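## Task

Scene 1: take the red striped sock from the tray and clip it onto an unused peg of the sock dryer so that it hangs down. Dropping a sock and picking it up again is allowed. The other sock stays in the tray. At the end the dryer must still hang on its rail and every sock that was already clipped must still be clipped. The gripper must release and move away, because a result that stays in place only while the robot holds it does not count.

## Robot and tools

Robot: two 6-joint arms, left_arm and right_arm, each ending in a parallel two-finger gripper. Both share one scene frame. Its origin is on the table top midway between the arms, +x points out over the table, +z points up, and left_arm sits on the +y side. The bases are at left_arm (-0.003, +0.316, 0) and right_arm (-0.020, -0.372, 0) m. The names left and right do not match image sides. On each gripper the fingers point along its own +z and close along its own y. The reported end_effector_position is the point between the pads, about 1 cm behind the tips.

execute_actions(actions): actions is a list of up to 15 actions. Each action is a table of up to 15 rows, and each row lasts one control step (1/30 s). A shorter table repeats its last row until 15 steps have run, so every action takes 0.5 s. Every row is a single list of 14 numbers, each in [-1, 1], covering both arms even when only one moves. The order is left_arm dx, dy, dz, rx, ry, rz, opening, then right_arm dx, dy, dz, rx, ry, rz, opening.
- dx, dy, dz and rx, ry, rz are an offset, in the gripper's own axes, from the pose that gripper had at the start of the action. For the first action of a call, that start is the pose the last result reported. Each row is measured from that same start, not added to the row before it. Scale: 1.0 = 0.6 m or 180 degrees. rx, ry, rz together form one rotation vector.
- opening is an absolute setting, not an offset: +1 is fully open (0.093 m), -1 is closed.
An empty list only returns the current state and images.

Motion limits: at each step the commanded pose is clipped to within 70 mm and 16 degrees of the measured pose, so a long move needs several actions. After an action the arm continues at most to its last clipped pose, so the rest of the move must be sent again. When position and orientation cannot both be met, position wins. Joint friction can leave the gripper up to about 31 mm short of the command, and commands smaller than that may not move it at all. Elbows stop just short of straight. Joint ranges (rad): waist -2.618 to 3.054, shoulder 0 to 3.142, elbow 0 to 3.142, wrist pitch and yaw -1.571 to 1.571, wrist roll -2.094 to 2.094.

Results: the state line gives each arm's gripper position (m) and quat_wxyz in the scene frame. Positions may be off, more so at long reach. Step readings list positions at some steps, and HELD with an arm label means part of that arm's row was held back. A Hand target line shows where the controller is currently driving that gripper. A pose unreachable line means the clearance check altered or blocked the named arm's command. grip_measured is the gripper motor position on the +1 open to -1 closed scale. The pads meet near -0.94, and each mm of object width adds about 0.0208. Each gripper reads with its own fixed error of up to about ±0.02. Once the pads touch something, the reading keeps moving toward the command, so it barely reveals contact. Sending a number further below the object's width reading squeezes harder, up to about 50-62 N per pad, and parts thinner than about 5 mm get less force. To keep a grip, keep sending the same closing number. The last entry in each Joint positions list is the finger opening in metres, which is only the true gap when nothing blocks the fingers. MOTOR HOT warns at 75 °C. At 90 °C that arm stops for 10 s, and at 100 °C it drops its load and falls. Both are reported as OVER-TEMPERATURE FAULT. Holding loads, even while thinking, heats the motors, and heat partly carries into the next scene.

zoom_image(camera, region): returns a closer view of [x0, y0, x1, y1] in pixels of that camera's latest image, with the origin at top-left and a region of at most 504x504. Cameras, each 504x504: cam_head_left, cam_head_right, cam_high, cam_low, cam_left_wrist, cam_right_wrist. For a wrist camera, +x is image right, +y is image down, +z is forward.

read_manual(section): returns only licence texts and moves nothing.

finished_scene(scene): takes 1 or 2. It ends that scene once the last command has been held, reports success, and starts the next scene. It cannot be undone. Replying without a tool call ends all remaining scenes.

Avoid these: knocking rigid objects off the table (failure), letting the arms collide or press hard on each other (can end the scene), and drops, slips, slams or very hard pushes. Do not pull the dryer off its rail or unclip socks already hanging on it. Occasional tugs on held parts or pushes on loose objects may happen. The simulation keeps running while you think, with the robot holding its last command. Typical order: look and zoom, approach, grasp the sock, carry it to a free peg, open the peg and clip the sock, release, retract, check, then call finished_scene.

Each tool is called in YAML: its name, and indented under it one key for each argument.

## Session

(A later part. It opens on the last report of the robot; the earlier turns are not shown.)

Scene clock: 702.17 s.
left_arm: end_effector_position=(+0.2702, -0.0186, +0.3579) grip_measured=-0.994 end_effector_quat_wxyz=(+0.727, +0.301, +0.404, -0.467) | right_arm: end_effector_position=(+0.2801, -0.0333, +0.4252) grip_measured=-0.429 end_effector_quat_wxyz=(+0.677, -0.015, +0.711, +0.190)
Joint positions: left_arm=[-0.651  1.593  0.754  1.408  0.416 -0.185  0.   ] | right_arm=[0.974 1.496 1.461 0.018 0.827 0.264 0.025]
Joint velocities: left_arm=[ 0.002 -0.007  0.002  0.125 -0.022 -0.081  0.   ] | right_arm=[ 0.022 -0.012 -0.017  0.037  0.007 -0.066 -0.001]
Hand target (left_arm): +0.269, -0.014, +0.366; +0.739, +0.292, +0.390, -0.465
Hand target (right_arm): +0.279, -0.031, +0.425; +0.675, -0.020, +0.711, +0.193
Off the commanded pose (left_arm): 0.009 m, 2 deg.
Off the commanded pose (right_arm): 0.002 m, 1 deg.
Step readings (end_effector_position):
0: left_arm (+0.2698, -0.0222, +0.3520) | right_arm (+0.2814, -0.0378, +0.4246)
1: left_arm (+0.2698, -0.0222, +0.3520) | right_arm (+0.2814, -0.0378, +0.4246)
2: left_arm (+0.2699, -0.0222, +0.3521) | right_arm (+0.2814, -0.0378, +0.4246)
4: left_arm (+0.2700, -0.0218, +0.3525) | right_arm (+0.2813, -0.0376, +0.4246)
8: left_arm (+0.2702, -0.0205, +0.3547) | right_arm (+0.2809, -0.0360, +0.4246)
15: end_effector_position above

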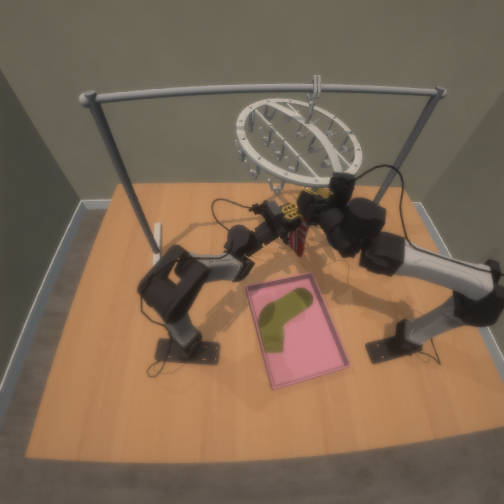

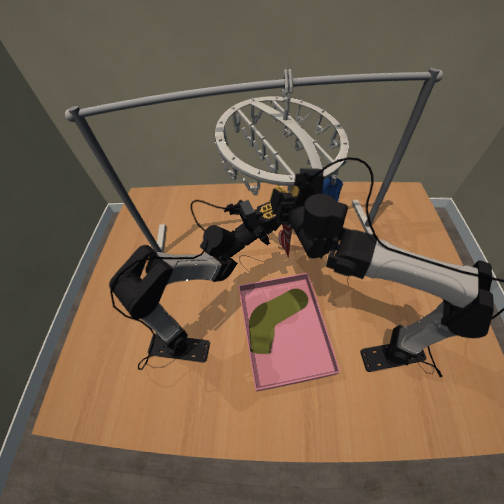

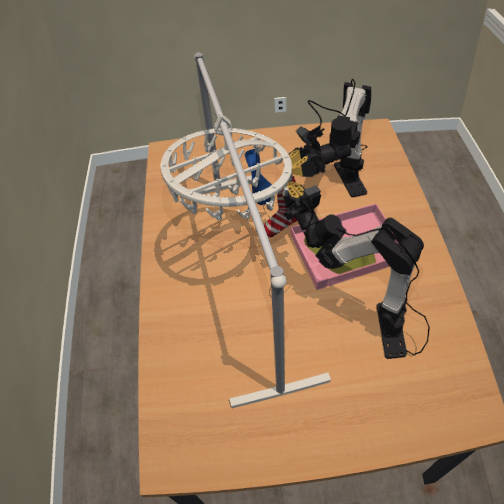

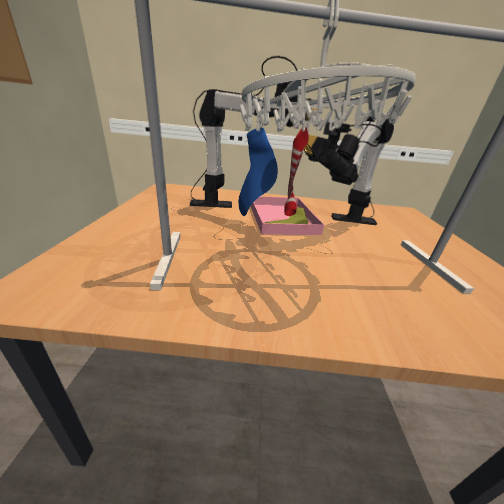

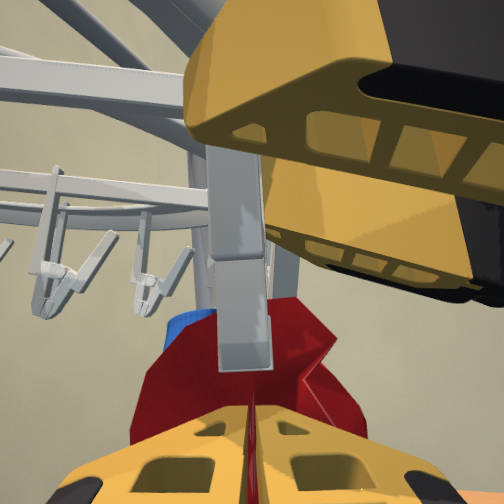

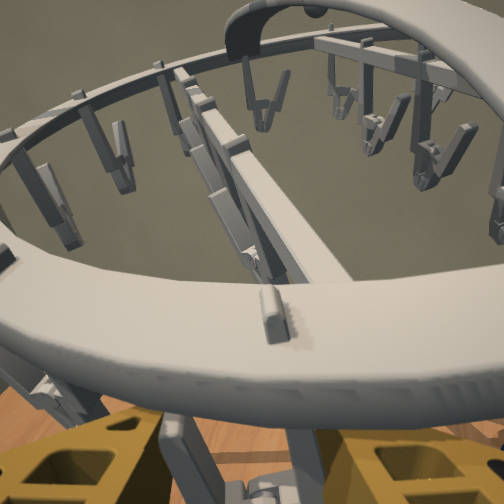

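execute_actions:
  actions: []

zoom_image:
  camera: "cam_low"
  region: [283, 110, 328, 155]

zoom_image:
  camera: "cam_left_wrist"
  region: [150, 240, 350, 440]

Scene clock: 703.93 s.
left_arm: end_effector_position=(+0.2701, -0.0182, +0.3587) grip_measured=-0.994 end_effector_quat_wxyz=(+0.728, +0.300, +0.403, -0.467) | right_arm: end_effector_position=(+0.2799, -0.0326, +0.4254) grip_measured=-0.429 end_effector_quat_wxyz=(+0.677, -0.016, +0.711, +0.192)
Joint positions: left_arm=[-0.651  1.593  0.754  1.412  0.414 -0.185  0.   ] | right_arm=[0.974 1.496 1.461 0.019 0.824 0.264 0.025]
Joint velocities: left_arm=[ 0.007  0.007 -0.007  0.022  0.007 -0.007  0.   ] | right_arm=[-0.012  0.002 -0.017  0.007 -0.007  0.037 -0.001]
Hand target (left_arm): +0.269, -0.014, +0.366; +0.739, +0.292, +0.390, -0.465
Hand target (right_arm): +0.279, -0.031, +0.425; +0.675, -0.020, +0.711, +0.193
Off the commanded pose (left_arm): 0.008 m, 2 deg.
Off the commanded pose (right_arm): 0.002 m, 1 deg.

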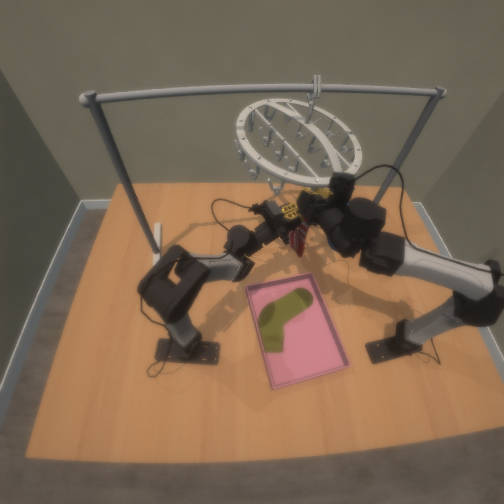

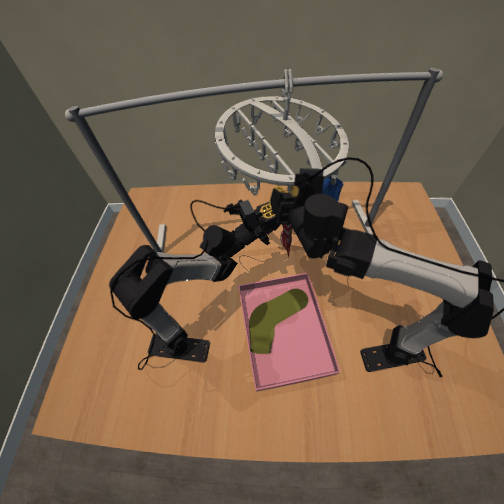

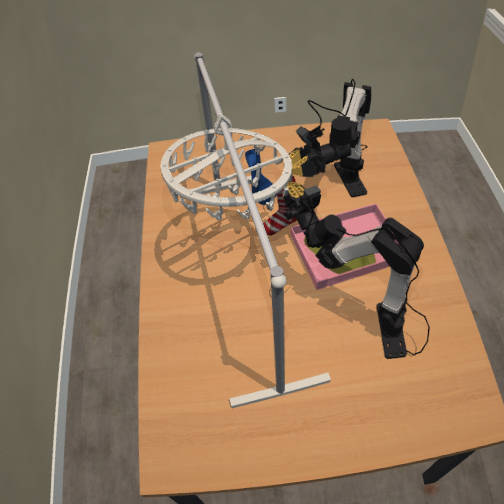

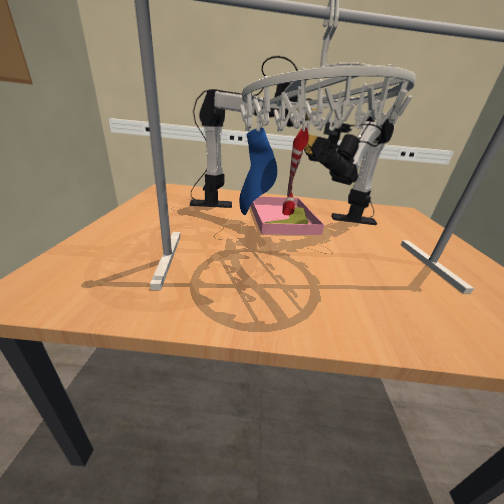

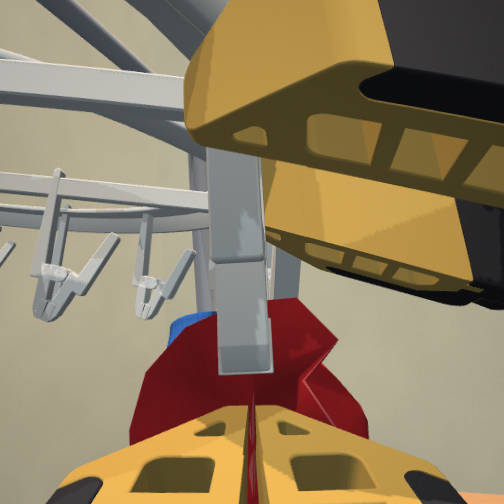

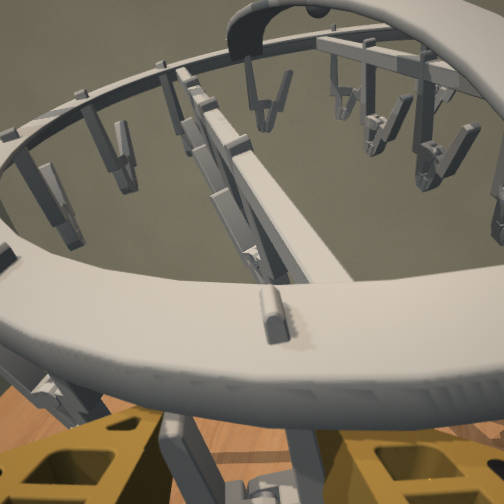

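Region (283, 110, 328, 155) of cam_low's 504x504 image, scaled by 11.200, with more detail than that image has.

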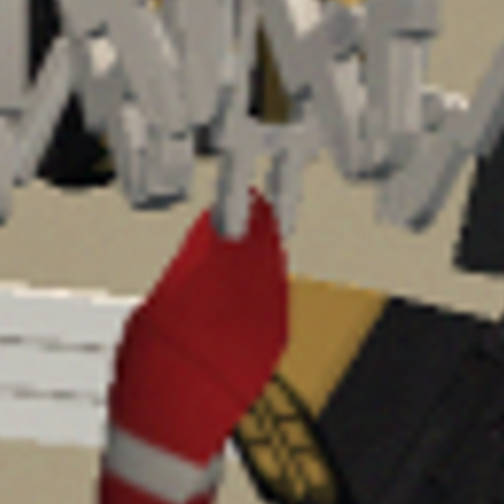

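Region (150, 240, 350, 440) of cam_left_wrist's 504x504 image, scaled by 2.520, with more detail than that image has.

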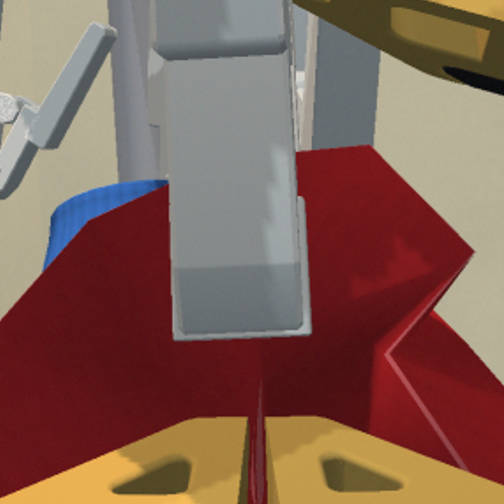

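execute_actions:
  actions:
    - [[0,0,0,0,0,0,-1,0,0,0,0,0,0,-0.41],[0,0,0,0,0,0,-1,0,0,0,0,0,0,-0.38],[0,0,0,0,0,0,-1,0,0,0,0,0,0,-0.35],[0,0,0,0,0,0,-1,0,0,0,0,0,0,-0.31],[0,0,0,0,0,0,-1,0,0,0,0,0,0,-0.27],[0,0,0,0,0,0,-1,0,0,0,0,0,0,-0.23],[0,0,0,0,0,0,-1,0,0,0,0,0,0,-0.19],[0,0,0,0,0,0,-1,0,0,0,0,0,0,-0.15],[0,0,0,0,0,0,-1,0,0,0,0,0,0,-0.11],[0,0,0,0,0,0,-1,0,0,0,0,0,0,-0.07],[0,0,0,0,0,0,-1,0,0,0,0,0,0,-0.02],[0,0,0,0,0,0,-1,0,0,0,0,0,0,0.04],[0,0,0,0,0,0,-1,0,0,0,0,0,0,0.1],[0,0,0,0,0,0,-1,0,0,0,0,0,0,0.17],[0,0,0,0,0,0,-1,0,0,0,0,0,0,0.25]]

Scene clock: 712.93 s.
left_arm: end_effector_position=(+0.2703, -0.0184, +0.3583) grip_measured=-0.994 end_effector_quat_wxyz=(+0.727, +0.300, +0.404, -0.467) | right_arm: end_effector_position=(+0.2799, -0.0325, +0.4254) grip_measured=+0.210 end_effector_quat_wxyz=(+0.677, -0.016, +0.711, +0.192)
Joint positions: left_arm=[-0.651  1.593  0.754  1.41   0.415 -0.185  0.   ] | right_arm=[0.974 1.496 1.461 0.02  0.823 0.264 0.055]
Joint velocities: left_arm=[-0.007 -0.002  0.012  0.022 -0.022 -0.007  0.   ] | right_arm=[ 0.012 -0.002 -0.007 -0.007 -0.066 -0.007  0.077]
Hand target (left_arm): +0.270, -0.018, +0.359; +0.728, +0.300, +0.403, -0.467
Hand target (right_arm): +0.280, -0.033, +0.425; +0.677, -0.016, +0.711, +0.192
Off the commanded pose (left_arm): 0.001 m, 0 deg.
Off the commanded pose (right_arm): 0.000 m, 0 deg.
Step readings (end_effector_position):
0: left_arm (+0.2701, -0.0182, +0.3587) | right_arm (+0.2799, -0.0326, +0.4254)
1: left_arm (+0.2702, -0.0182, +0.3586) | right_arm (+0.2799, -0.0326, +0.4254)
2: left_arm (+0.2702, -0.0182, +0.3586) | right_arm (+0.2799, -0.0326, +0.4254)
4: left_arm (+0.2703, -0.0183, +0.3583) | right_arm (+0.2799, -0.0326, +0.4254)
8: left_arm (+0.2703, -0.0184, +0.3583) | right_arm (+0.2798, -0.0324, +0.4254)
15: end_effector_position above

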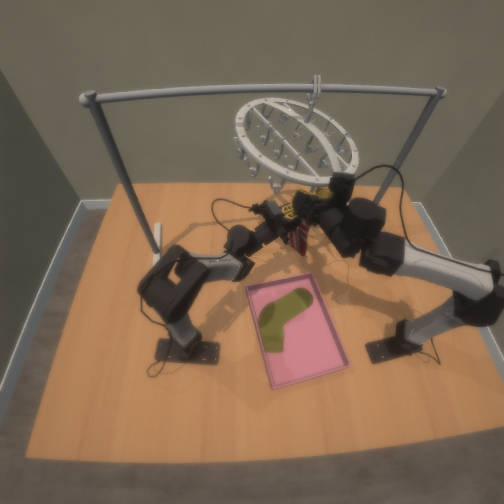

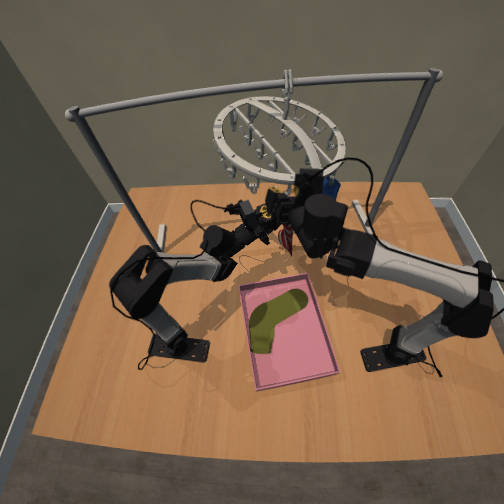

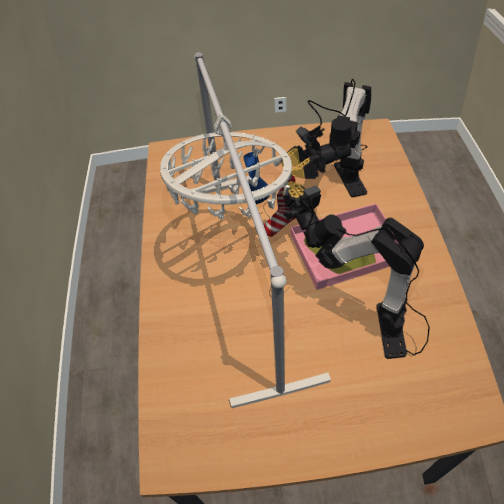

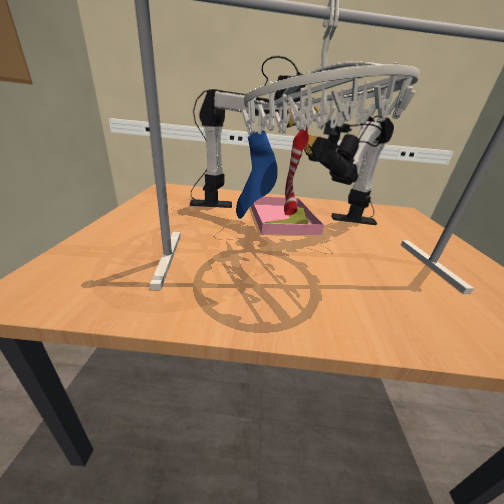

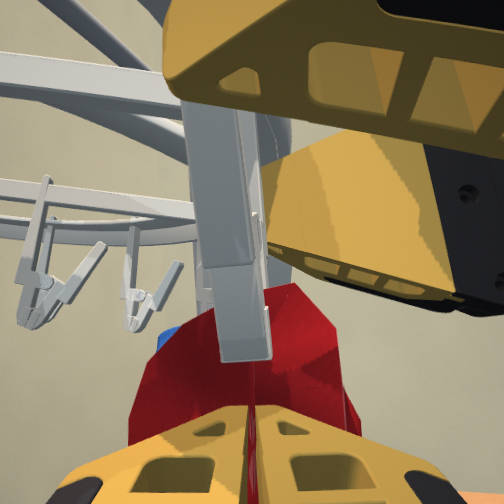

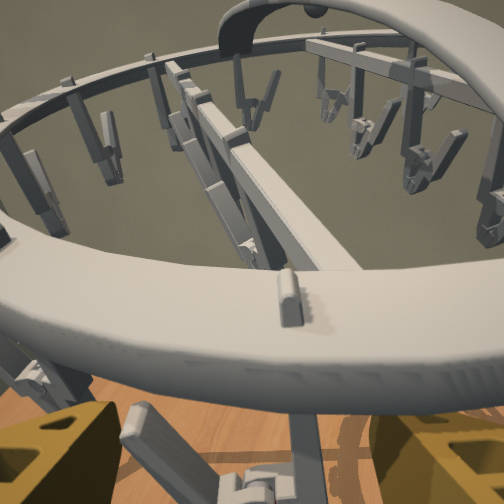

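execute_actions:
  actions: []

zoom_image:
  camera: "cam_low"
  region: [278, 100, 333, 155]

zoom_image:
  camera: "cam_left_wrist"
  region: [150, 240, 350, 440]

Scene clock: 714.43 s.
left_arm: end_effector_position=(+0.2703, -0.0184, +0.3583) grip_measured=-0.994 end_effector_quat_wxyz=(+0.727, +0.300, +0.404, -0.467) | right_arm: end_effector_position=(+0.2799, -0.0325, +0.4254) grip_measured=+0.248 end_effector_quat_wxyz=(+0.677, -0.016, +0.711, +0.192)
Joint positions: left_arm=[-0.651  1.593  0.754  1.41   0.415 -0.185  0.   ] | right_arm=[0.974 1.496 1.461 0.02  0.823 0.264 0.057]
Joint velocities: left_arm=[-0.007 -0.012 -0.007  0.022  0.037  0.037  0.   ] | right_arm=[ 0.007 -0.007 -0.007 -0.007  0.095  0.007 -0.   ]
Hand target (left_arm): +0.270, -0.018, +0.359; +0.728, +0.300, +0.403, -0.467
Hand target (right_arm): +0.280, -0.033, +0.425; +0.677, -0.016, +0.711, +0.192
Off the commanded pose (left_arm): 0.001 m, 0 deg.
Off the commanded pose (right_arm): 0.000 m, 0 deg.

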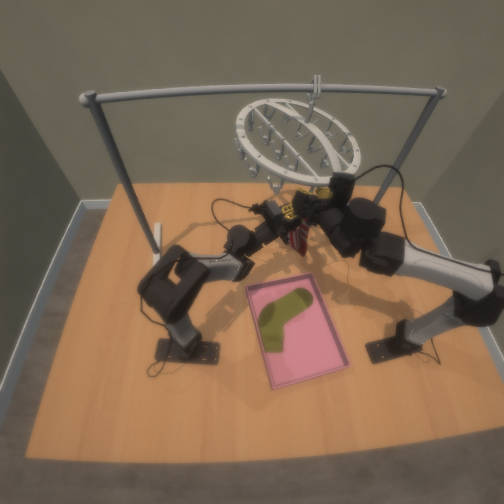

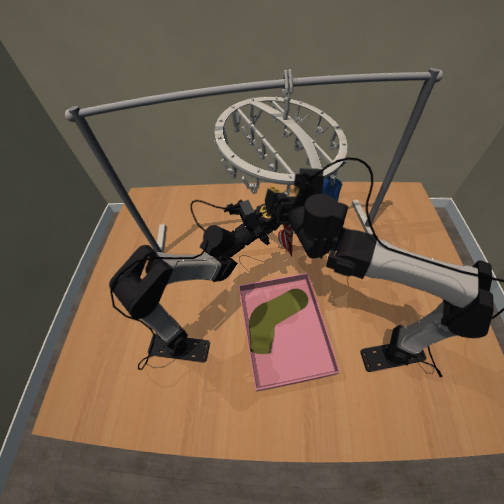

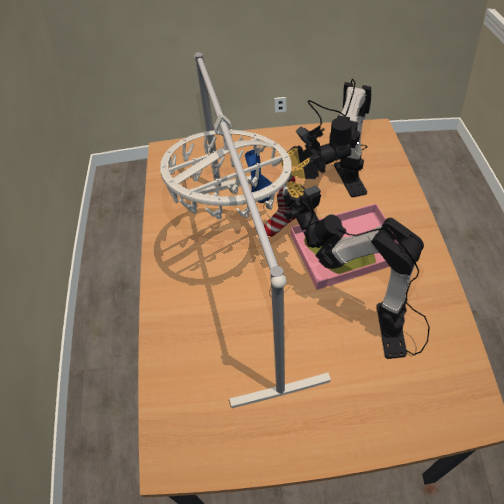

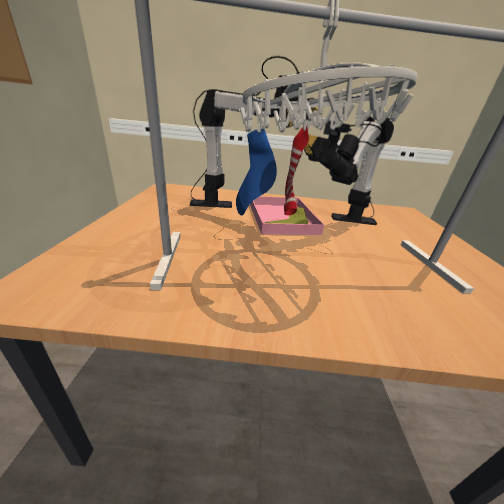

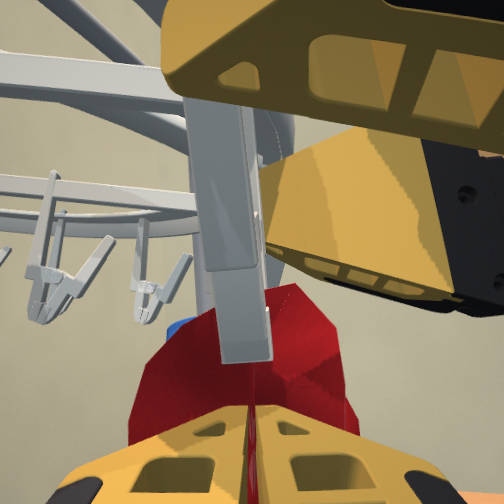

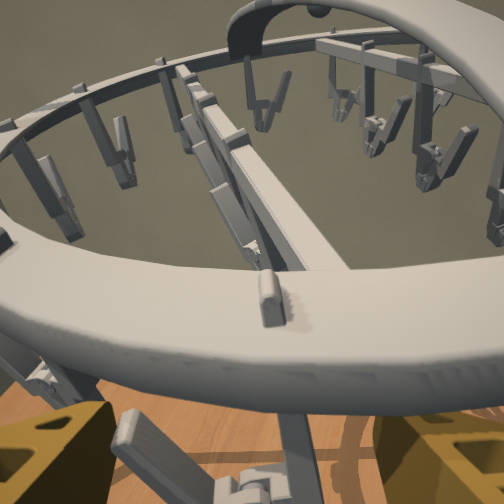

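Region (278, 100, 333, 155) of cam_low's 504x504 image, scaled by 9.164, with more detail than that image has.

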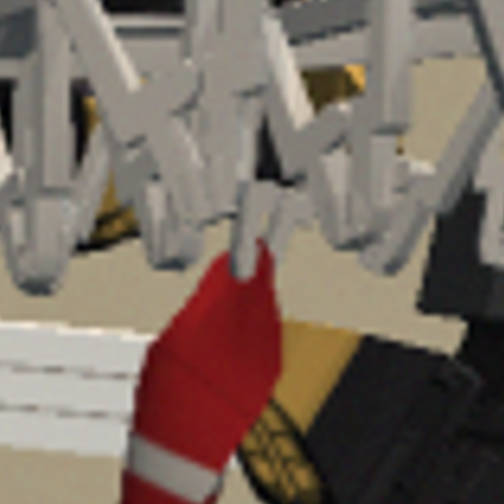

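Region (150, 240, 350, 440) of cam_left_wrist's 504x504 image, scaled by 2.520, with more detail than that image has.

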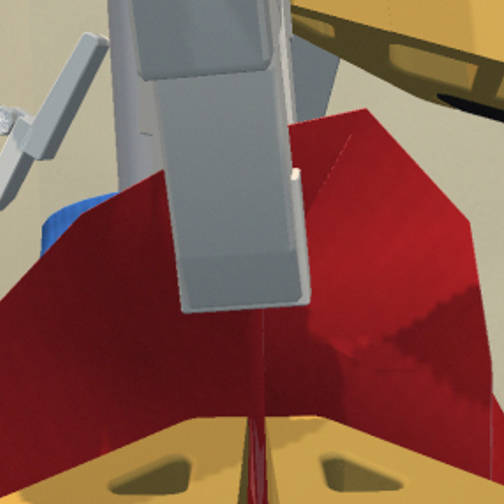

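execute_actions:
  actions:
    - [[0,0,0,0,0,0,-1,0,0,-0.006,0,0,0,0.28],[0,0,0,0,0,0,-1,0,0,-0.014,0,0,0,0.3],[0,0,0,0,0,0,-1,0,0,-0.024,0,0,0,0.3],[0,0,0,0,0,0,-1,0,0,-0.035,0,0,0,0.3],[0,0,0,0,0,0,-1,0,0,-0.047,0,0,0,0.3],[0,0,0,0,0,0,-0.95,0,0,-0.059,0,0,0,0.3],[0,0,0,0,0,0,-0.9,0,0,-0.071,0,0,0,0.3],[0,0,0,0,0,0,-0.84,0,0,-0.083,0,0,0,0.3],[0,0,0,0,0,0,-0.77,0,0,-0.095,0,0,0,0.3],[0,0,0,0,0,0,-0.7,0,0,-0.107,0,0,0,0.3],[0,0,0,0,0,0,-0.62,0,0,-0.118,0,0,0,0.3],[0,0,0,0,0,0,-0.54,0,0,-0.128,0,0,0,0.3],[0,0,0,0,0,0,-0.46,0,0,-0.137,0,0,0,0.3],[0,0,0,0,0,0,-0.38,0,0,-0.144,0,0,0,0.3],[0,0,0,0,0,0,-0.3,0,0,-0.15,0,0,0,0.3]]

Scene clock: 724.63 s.
left_arm: end_effector_position=(+0.2703, -0.0184, +0.3583) grip_measured=-0.340 end_effector_quat_wxyz=(+0.727, +0.300, +0.404, -0.467) | right_arm: end_effector_position=(+0.2031, -0.0485, +0.4389) grip_measured=+0.298 end_effector_quat_wxyz=(+0.677, -0.022, +0.702, +0.221)
Joint positions: left_arm=[-0.651  1.593  0.754  1.41   0.415 -0.185  0.029] | right_arm=[1.183 1.326 1.348 0.002 0.984 0.264 0.059]
Joint velocities: left_arm=[-0.007  0.007 -0.007 -0.007 -0.022  0.022  0.078] | right_arm=[ 0.462 -0.291 -0.183 -0.125  0.462 -0.037 -0.001]
Hand target (left_arm): +0.270, -0.018, +0.358; +0.727, +0.300, +0.404, -0.467
Hand target (right_arm): +0.197, -0.059, +0.427; +0.677, -0.017, +0.710, +0.193
Off the commanded pose (left_arm): 0.000 m, 0 deg.
Off the commanded pose (right_arm): 0.019 m, 4 deg.
Step readings (end_effector_position):
0: left_arm (+0.2703, -0.0184, +0.3583) | right_arm (+0.2799, -0.0325, +0.4254)
1: left_arm (+0.2703, -0.0184, +0.3583) | right_arm (+0.2799, -0.0325, +0.4254)
2: left_arm (+0.2703, -0.0184, +0.3583) | right_arm (+0.2796, -0.0325, +0.4254)
4: left_arm (+0.2703, -0.0184, +0.3583) | right_arm (+0.2753, -0.0325, +0.4260)
8: left_arm (+0.2703, -0.0184, +0.3583) | right_arm (+0.2506, -0.0355, +0.4285)
15: end_effector_position above

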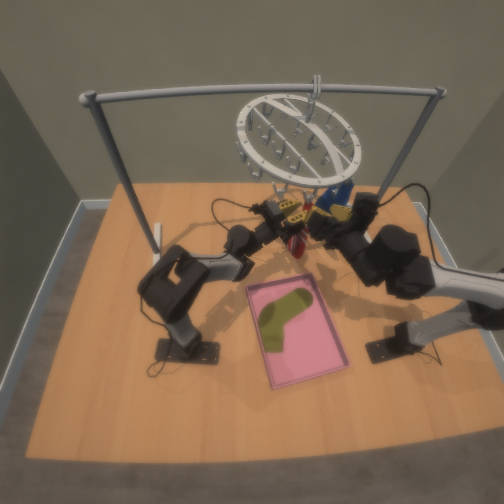

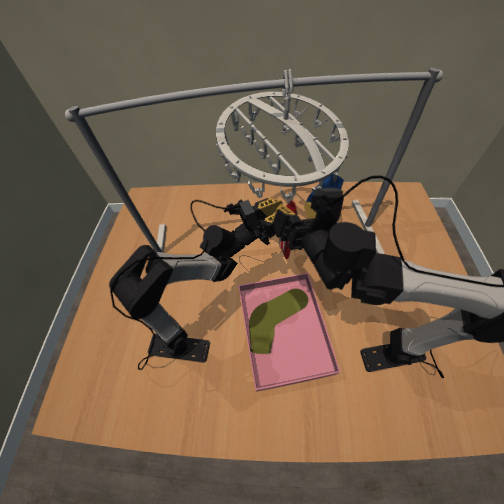

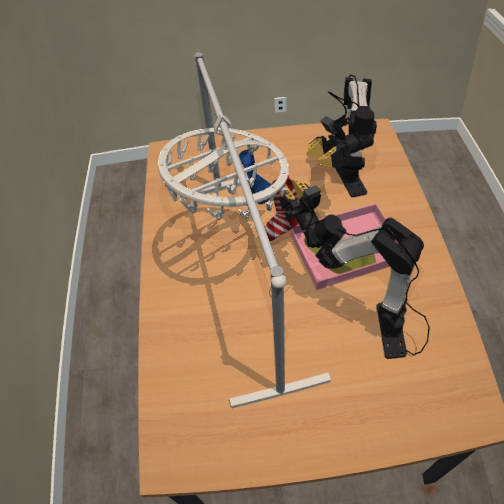

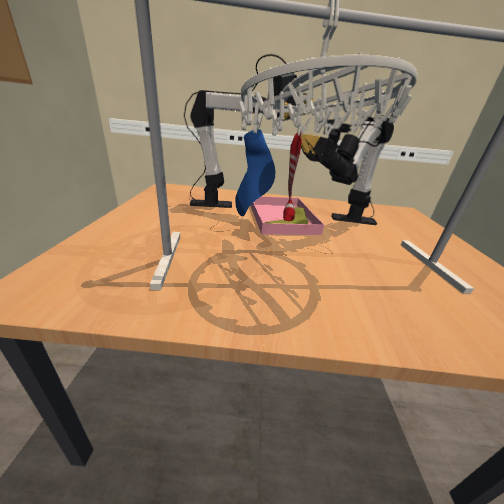

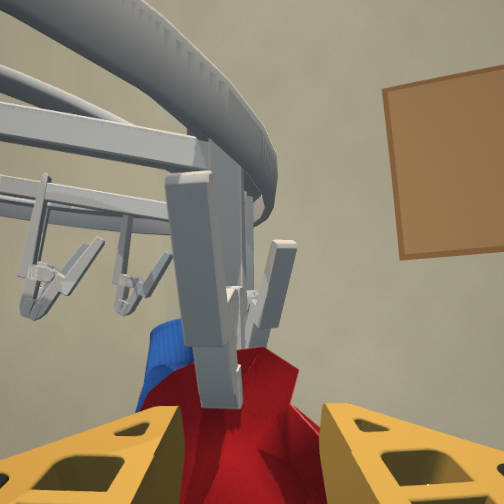

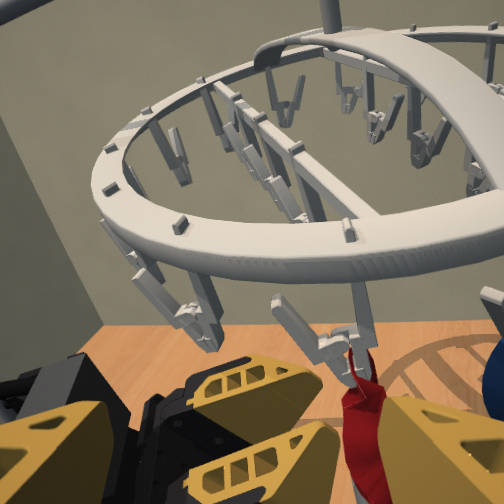

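execute_actions:
  actions:
    - [[0,0,-0.006,0,0.002,0,-0.3,0.012,-0.02,-0.012,0,0,0,0.3],[0,0,-0.015,0,0.004,0,-0.3,0.012,-0.028,-0.014,0,0,0,0.3],[0,0,-0.027,0,0.007,0,-0.3,0.012,-0.038,-0.017,0,0,0,0.3],[0,0,-0.042,0,0.01,0,-0.3,0.012,-0.05,-0.02,0,0,0,0.3],[0,0,-0.058,0,0.014,0,-0.3,0.012,-0.064,-0.023,0,0,0,0.3],[0,0,-0.075,0,0.018,0,-0.3,0.012,-0.079,-0.026,0,0,0,0.3],[0,0,-0.093,0,0.022,0,-0.3,0.012,-0.095,-0.029,0,0,0,0.3],[0,0,-0.111,0,0.026,0,-0.3,0.012,-0.111,-0.032,0,0,0,0.3],[0,0,-0.129,0,0.03,0,-0.3,0.012,-0.127,-0.035,0,0,0,0.3],[0,0,-0.147,0,0.034,0,-0.3,0.012,-0.143,-0.038,0,0,0,0.3],[0,0,-0.165,0,0.038,0,-0.3,0.012,-0.158,-0.041,0,0,0,0.3],[0,0,-0.182,0,0.042,0,-0.3,0.012,-0.172,-0.044,0,0,0,0.3],[0,0,-0.197,0,0.045,0,-0.3,0.012,-0.184,-0.046,0,0,0,0.3],[0,0,-0.21,0,0.048,0,-0.3,0.012,-0.193,-0.048,0,0,0,0.3],[0,0,-0.22,0,0.05,0,-0.3,0.012,-0.2,-0.05,0,0,0,0.3]]

Scene clock: 732.33 s.
left_arm: end_effector_position=(+0.2462, +0.0726, +0.3038) grip_measured=-0.301 end_effector_quat_wxyz=(+0.711, +0.313, +0.461, -0.429) | right_arm: end_effector_position=(+0.2148, -0.1614, +0.4126) grip_measured=+0.298 end_effector_quat_wxyz=(+0.688, +0.007, +0.694, +0.210)
Joint positions: left_arm=[-0.428  1.306  0.369  1.409  0.581 -0.22   0.031] | right_arm=[ 0.998  0.939  1.005 -0.011  0.86   0.265  0.059]
Joint velocities: left_arm=[ 0.662 -0.672 -0.779  0.007  0.564 -0.139 -0.001] | right_arm=[-0.525 -0.711 -0.427 -0.066 -0.447 -0.022 -0.   ]
Hand target (left_arm): +0.230, +0.083, +0.293; +0.694, +0.332, +0.461, -0.441
Hand target (right_arm): +0.214, -0.163, +0.397; +0.677, -0.019, +0.703, +0.218
Off the commanded pose (left_arm): 0.026 m, 4 deg.
Off the commanded pose (right_arm): 0.015 m, 4 deg.
Step readings (end_effector_position):
0: left_arm (+0.2703, -0.0184, +0.3583) | right_arm (+0.1981, -0.0581, +0.4368)
1: left_arm (+0.2703, -0.0184, +0.3583) | right_arm (+0.1982, -0.0577, +0.4361)
2: left_arm (+0.2702, -0.0184, +0.3582) | right_arm (+0.1982, -0.0586, +0.4340)
4: left_arm (+0.2692, -0.0146, +0.3550) | right_arm (+0.1995, -0.0646, +0.4273)
8: left_arm (+0.2628, +0.0118, +0.3370) | right_arm (+0.2049, -0.0928, +0.4169)
15: end_effector_position above

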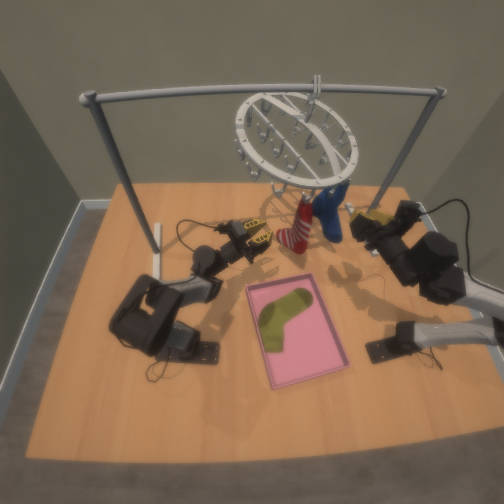

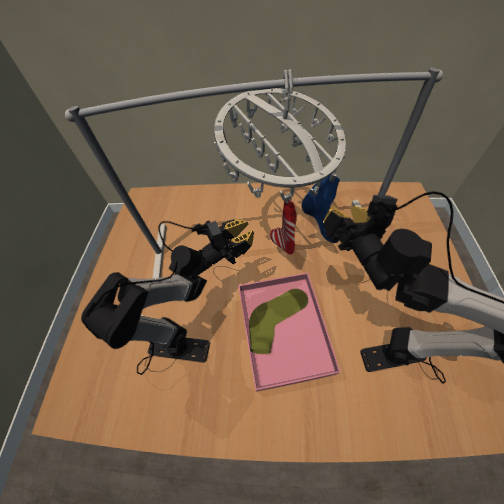

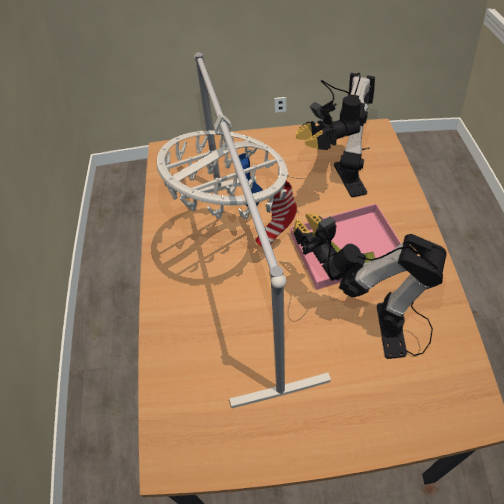

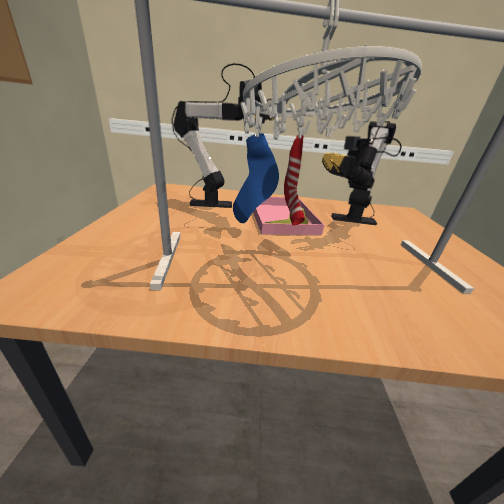

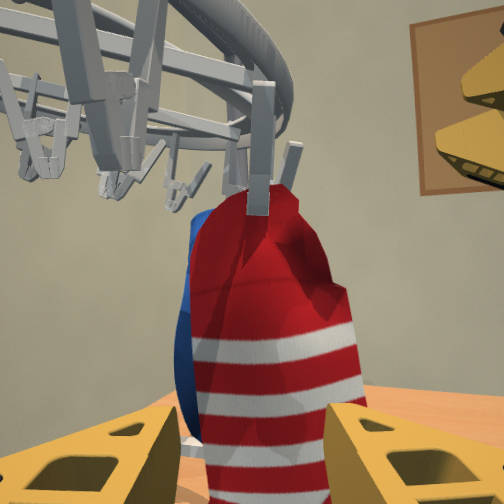

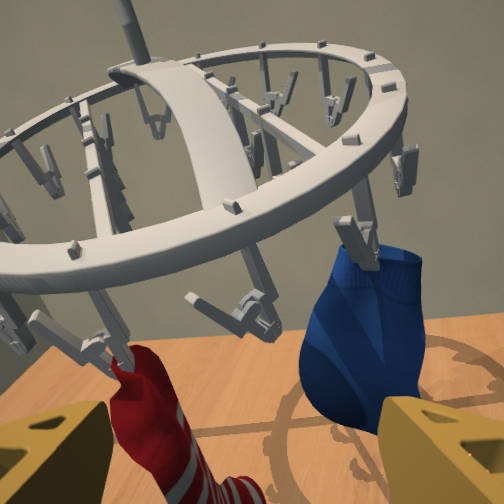

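execute_actions:
  actions: []

Scene clock: 734.97 s.
left_arm: end_effector_position=(+0.2342, +0.0790, +0.2949) grip_measured=-0.301 end_effector_quat_wxyz=(+0.694, +0.333, +0.462, -0.441) | right_arm: end_effector_position=(+0.2125, -0.1638, +0.4097) grip_measured=+0.298 end_effector_quat_wxyz=(+0.684, -0.012, +0.694, +0.226)
Joint positions: left_arm=[-0.392  1.27   0.326  1.409  0.667 -0.243  0.031] | right_arm=[ 0.972  0.9    0.979 -0.025  0.783  0.265  0.059]
Joint velocities: left_arm=[ 0.017  0.007 -0.017  0.037 -0.007 -0.007 -0.001] | right_arm=[ 0.002 -0.002 -0.007  0.007  0.051 -0.022 -0.   ]
Hand target (left_arm): +0.230, +0.083, +0.293; +0.694, +0.332, +0.461, -0.441
Hand target (right_arm): +0.214, -0.163, +0.397; +0.677, -0.019, +0.703, +0.218
Off the commanded pose (left_arm): 0.011 m, 0 deg.
Off the commanded pose (right_arm): 0.012 m, 2 deg.

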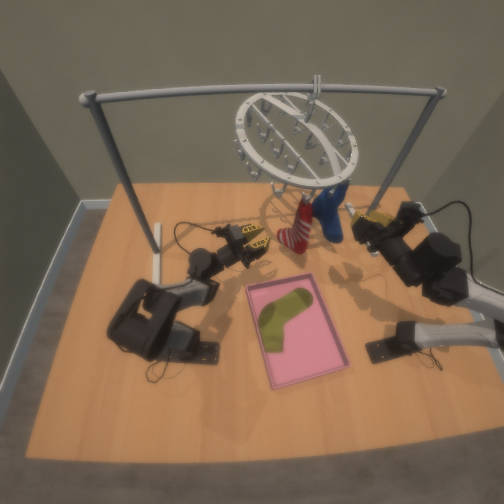

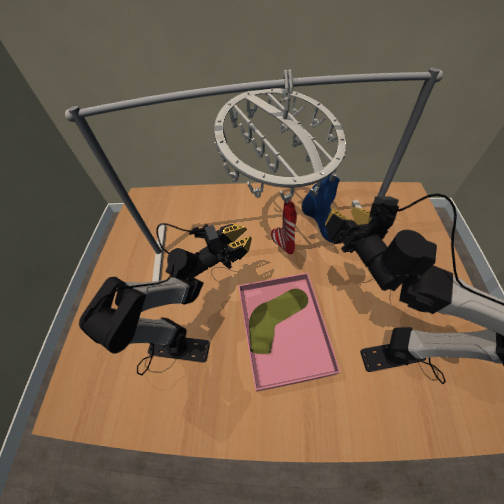

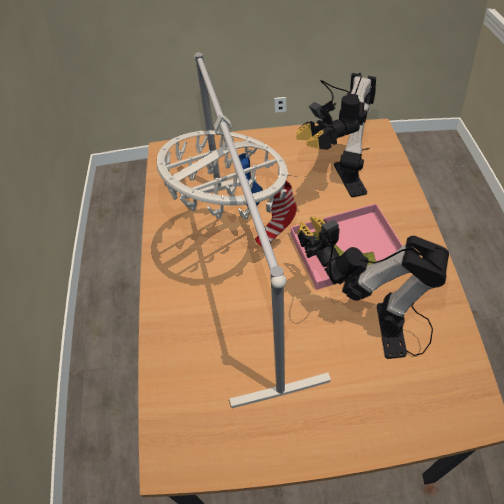

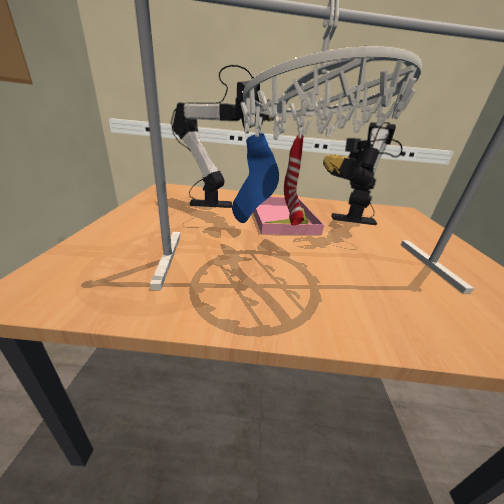

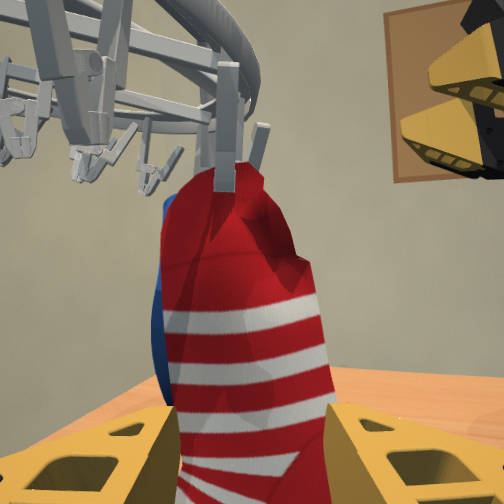

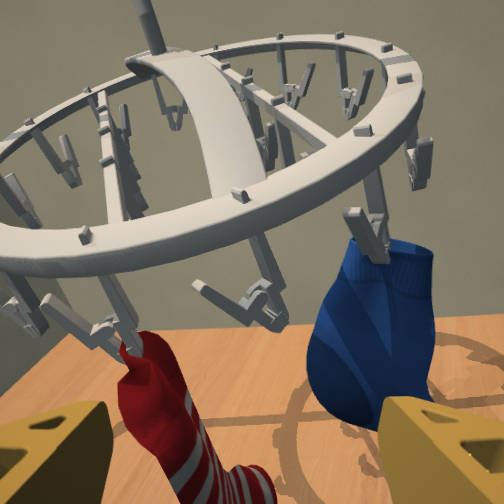

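execute_actions:
  actions:
    - [[0.001,-0.002,-0.005,0,0.003,0,-0.3,0,-0.003,-0.006,0,0,0,0.3],[0.002,-0.005,-0.012,0,0.007,0,-0.3,0,-0.008,-0.015,0,0,0,0.3],[0.003,-0.008,-0.021,0,0.012,0,-0.3,0,-0.014,-0.026,0,0,0,0.3],[0.004,-0.012,-0.031,0,0.017,0,-0.3,0,-0.021,-0.038,0,0,0,0.3],[0.006,-0.016,-0.042,0,0.023,0,-0.3,0,-0.029,-0.051,0,0,0,0.3],[0.007,-0.02,-0.053,0,0.029,0,-0.3,0,-0.037,-0.064,0,0,0,0.3],[0.009,-0.024,-0.064,0,0.035,0,-0.3,0,-0.045,-0.077,0,0,0,0.3],[0.01,-0.028,-0.074,0,0.041,0,-0.3,0,-0.052,-0.089,0,0,0,0.3],[0.012,-0.032,-0.083,0,0.046,0,-0.3,0,-0.058,-0.1,0,0,0,0.3],[0.013,-0.035,-0.09,0,0.05,0,-0.3,0,-0.063,-0.109,0,0,0,0.3],[0.014,-0.037,-0.096,0,0.053,0,-0.3,0,-0.067,-0.116,0,0,0,0.3],[0.014,-0.038,-0.099,0,0.055,0,-0.3,0,-0.07,-0.12,0,0,0,0.3]]

Scene clock: 747.83 s.
left_arm: end_effector_position=(+0.1946, +0.1193, +0.2882) grip_measured=-0.301 end_effector_quat_wxyz=(+0.689, +0.359, +0.476, -0.412) | right_arm: end_effector_position=(+0.1596, -0.2239, +0.4170) grip_measured=+0.298 end_effector_quat_wxyz=(+0.688, +0.001, +0.674, +0.270)
Joint positions: left_arm=[-0.255  0.863  0.192  1.101  0.806 -0.213  0.031] | right_arm=[ 1.157  0.59   0.89  -0.147  0.927  0.253  0.059]
Joint velocities: left_arm=[ 0.1   -0.51  -0.012 -0.725  0.242  0.081  0.001] | right_arm=[ 0.315 -0.134 -0.012 -0.139  0.374 -0.066  0.001]
Hand target (left_arm): +0.193, +0.119, +0.265; +0.655, +0.366, +0.511, -0.419
Hand target (right_arm): +0.161, -0.226, +0.396; +0.685, -0.013, +0.692, +0.227
Off the commanded pose (left_arm): 0.023 m, 7 deg.
Off the commanded pose (right_arm): 0.023 m, 6 deg.
Step readings (end_effector_position):
0: left_arm (+0.2342, +0.0790, +0.2949) | right_arm (+0.2125, -0.1638, +0.4097)
1: left_arm (+0.2343, +0.0790, +0.2947) | right_arm (+0.2125, -0.1638, +0.4097)
2: left_arm (+0.2341, +0.0790, +0.2946) | right_arm (+0.2120, -0.1642, +0.4101)
4: left_arm (+0.2317, +0.0821, +0.2948) | right_arm (+0.2074, -0.1679, +0.4106)
8: left_arm (+0.2163, +0.0992, +0.2944) | right_arm (+0.1879, -0.1901, +0.4127)
15: end_effector_position above

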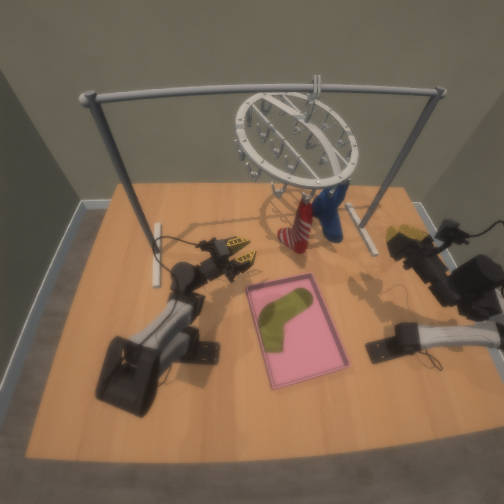

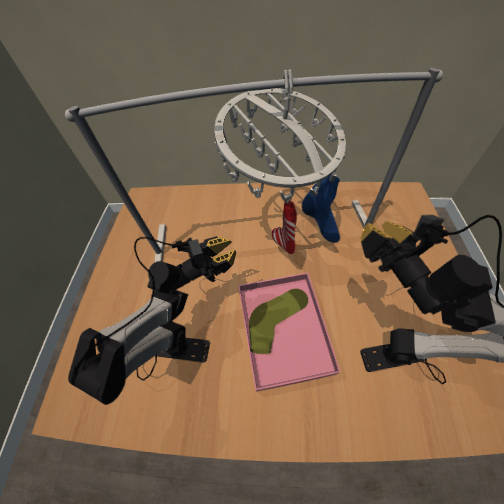

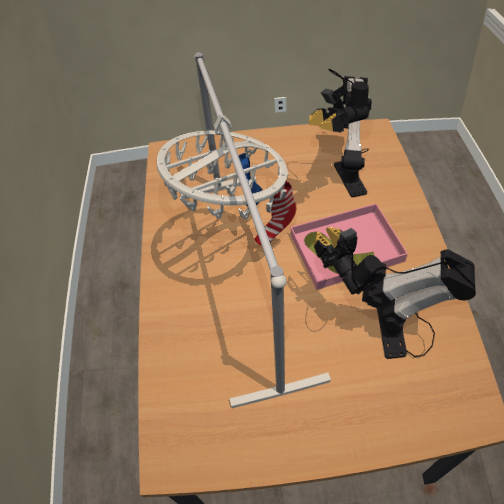

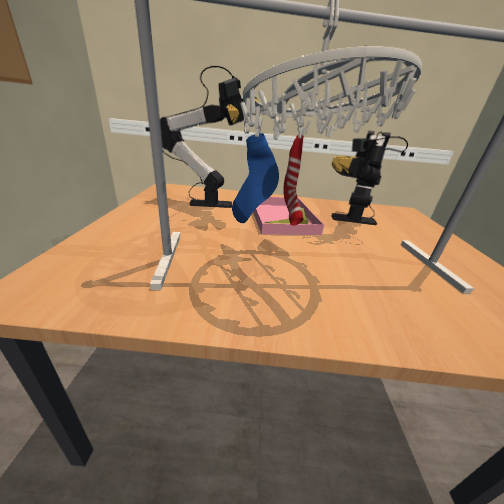

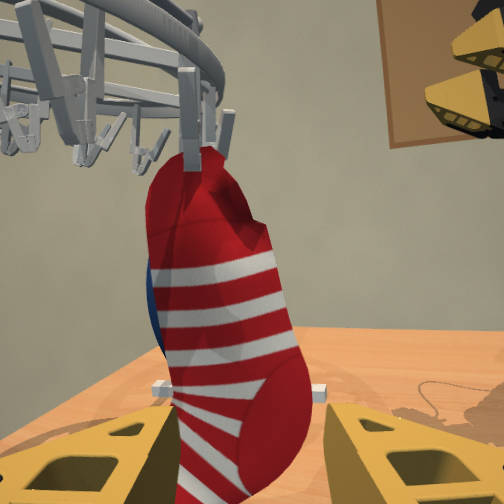

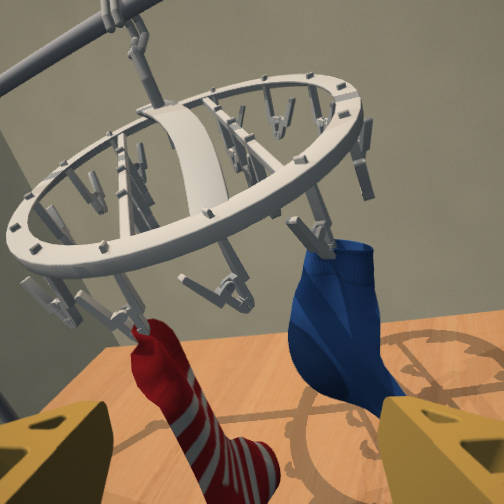

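The red sock is clipped and hanging, the blue sock is still clipped, the green sock is in the tray, and both arms are clear.

finished_scene:
  scene: 1

The scene is finished: the task was done.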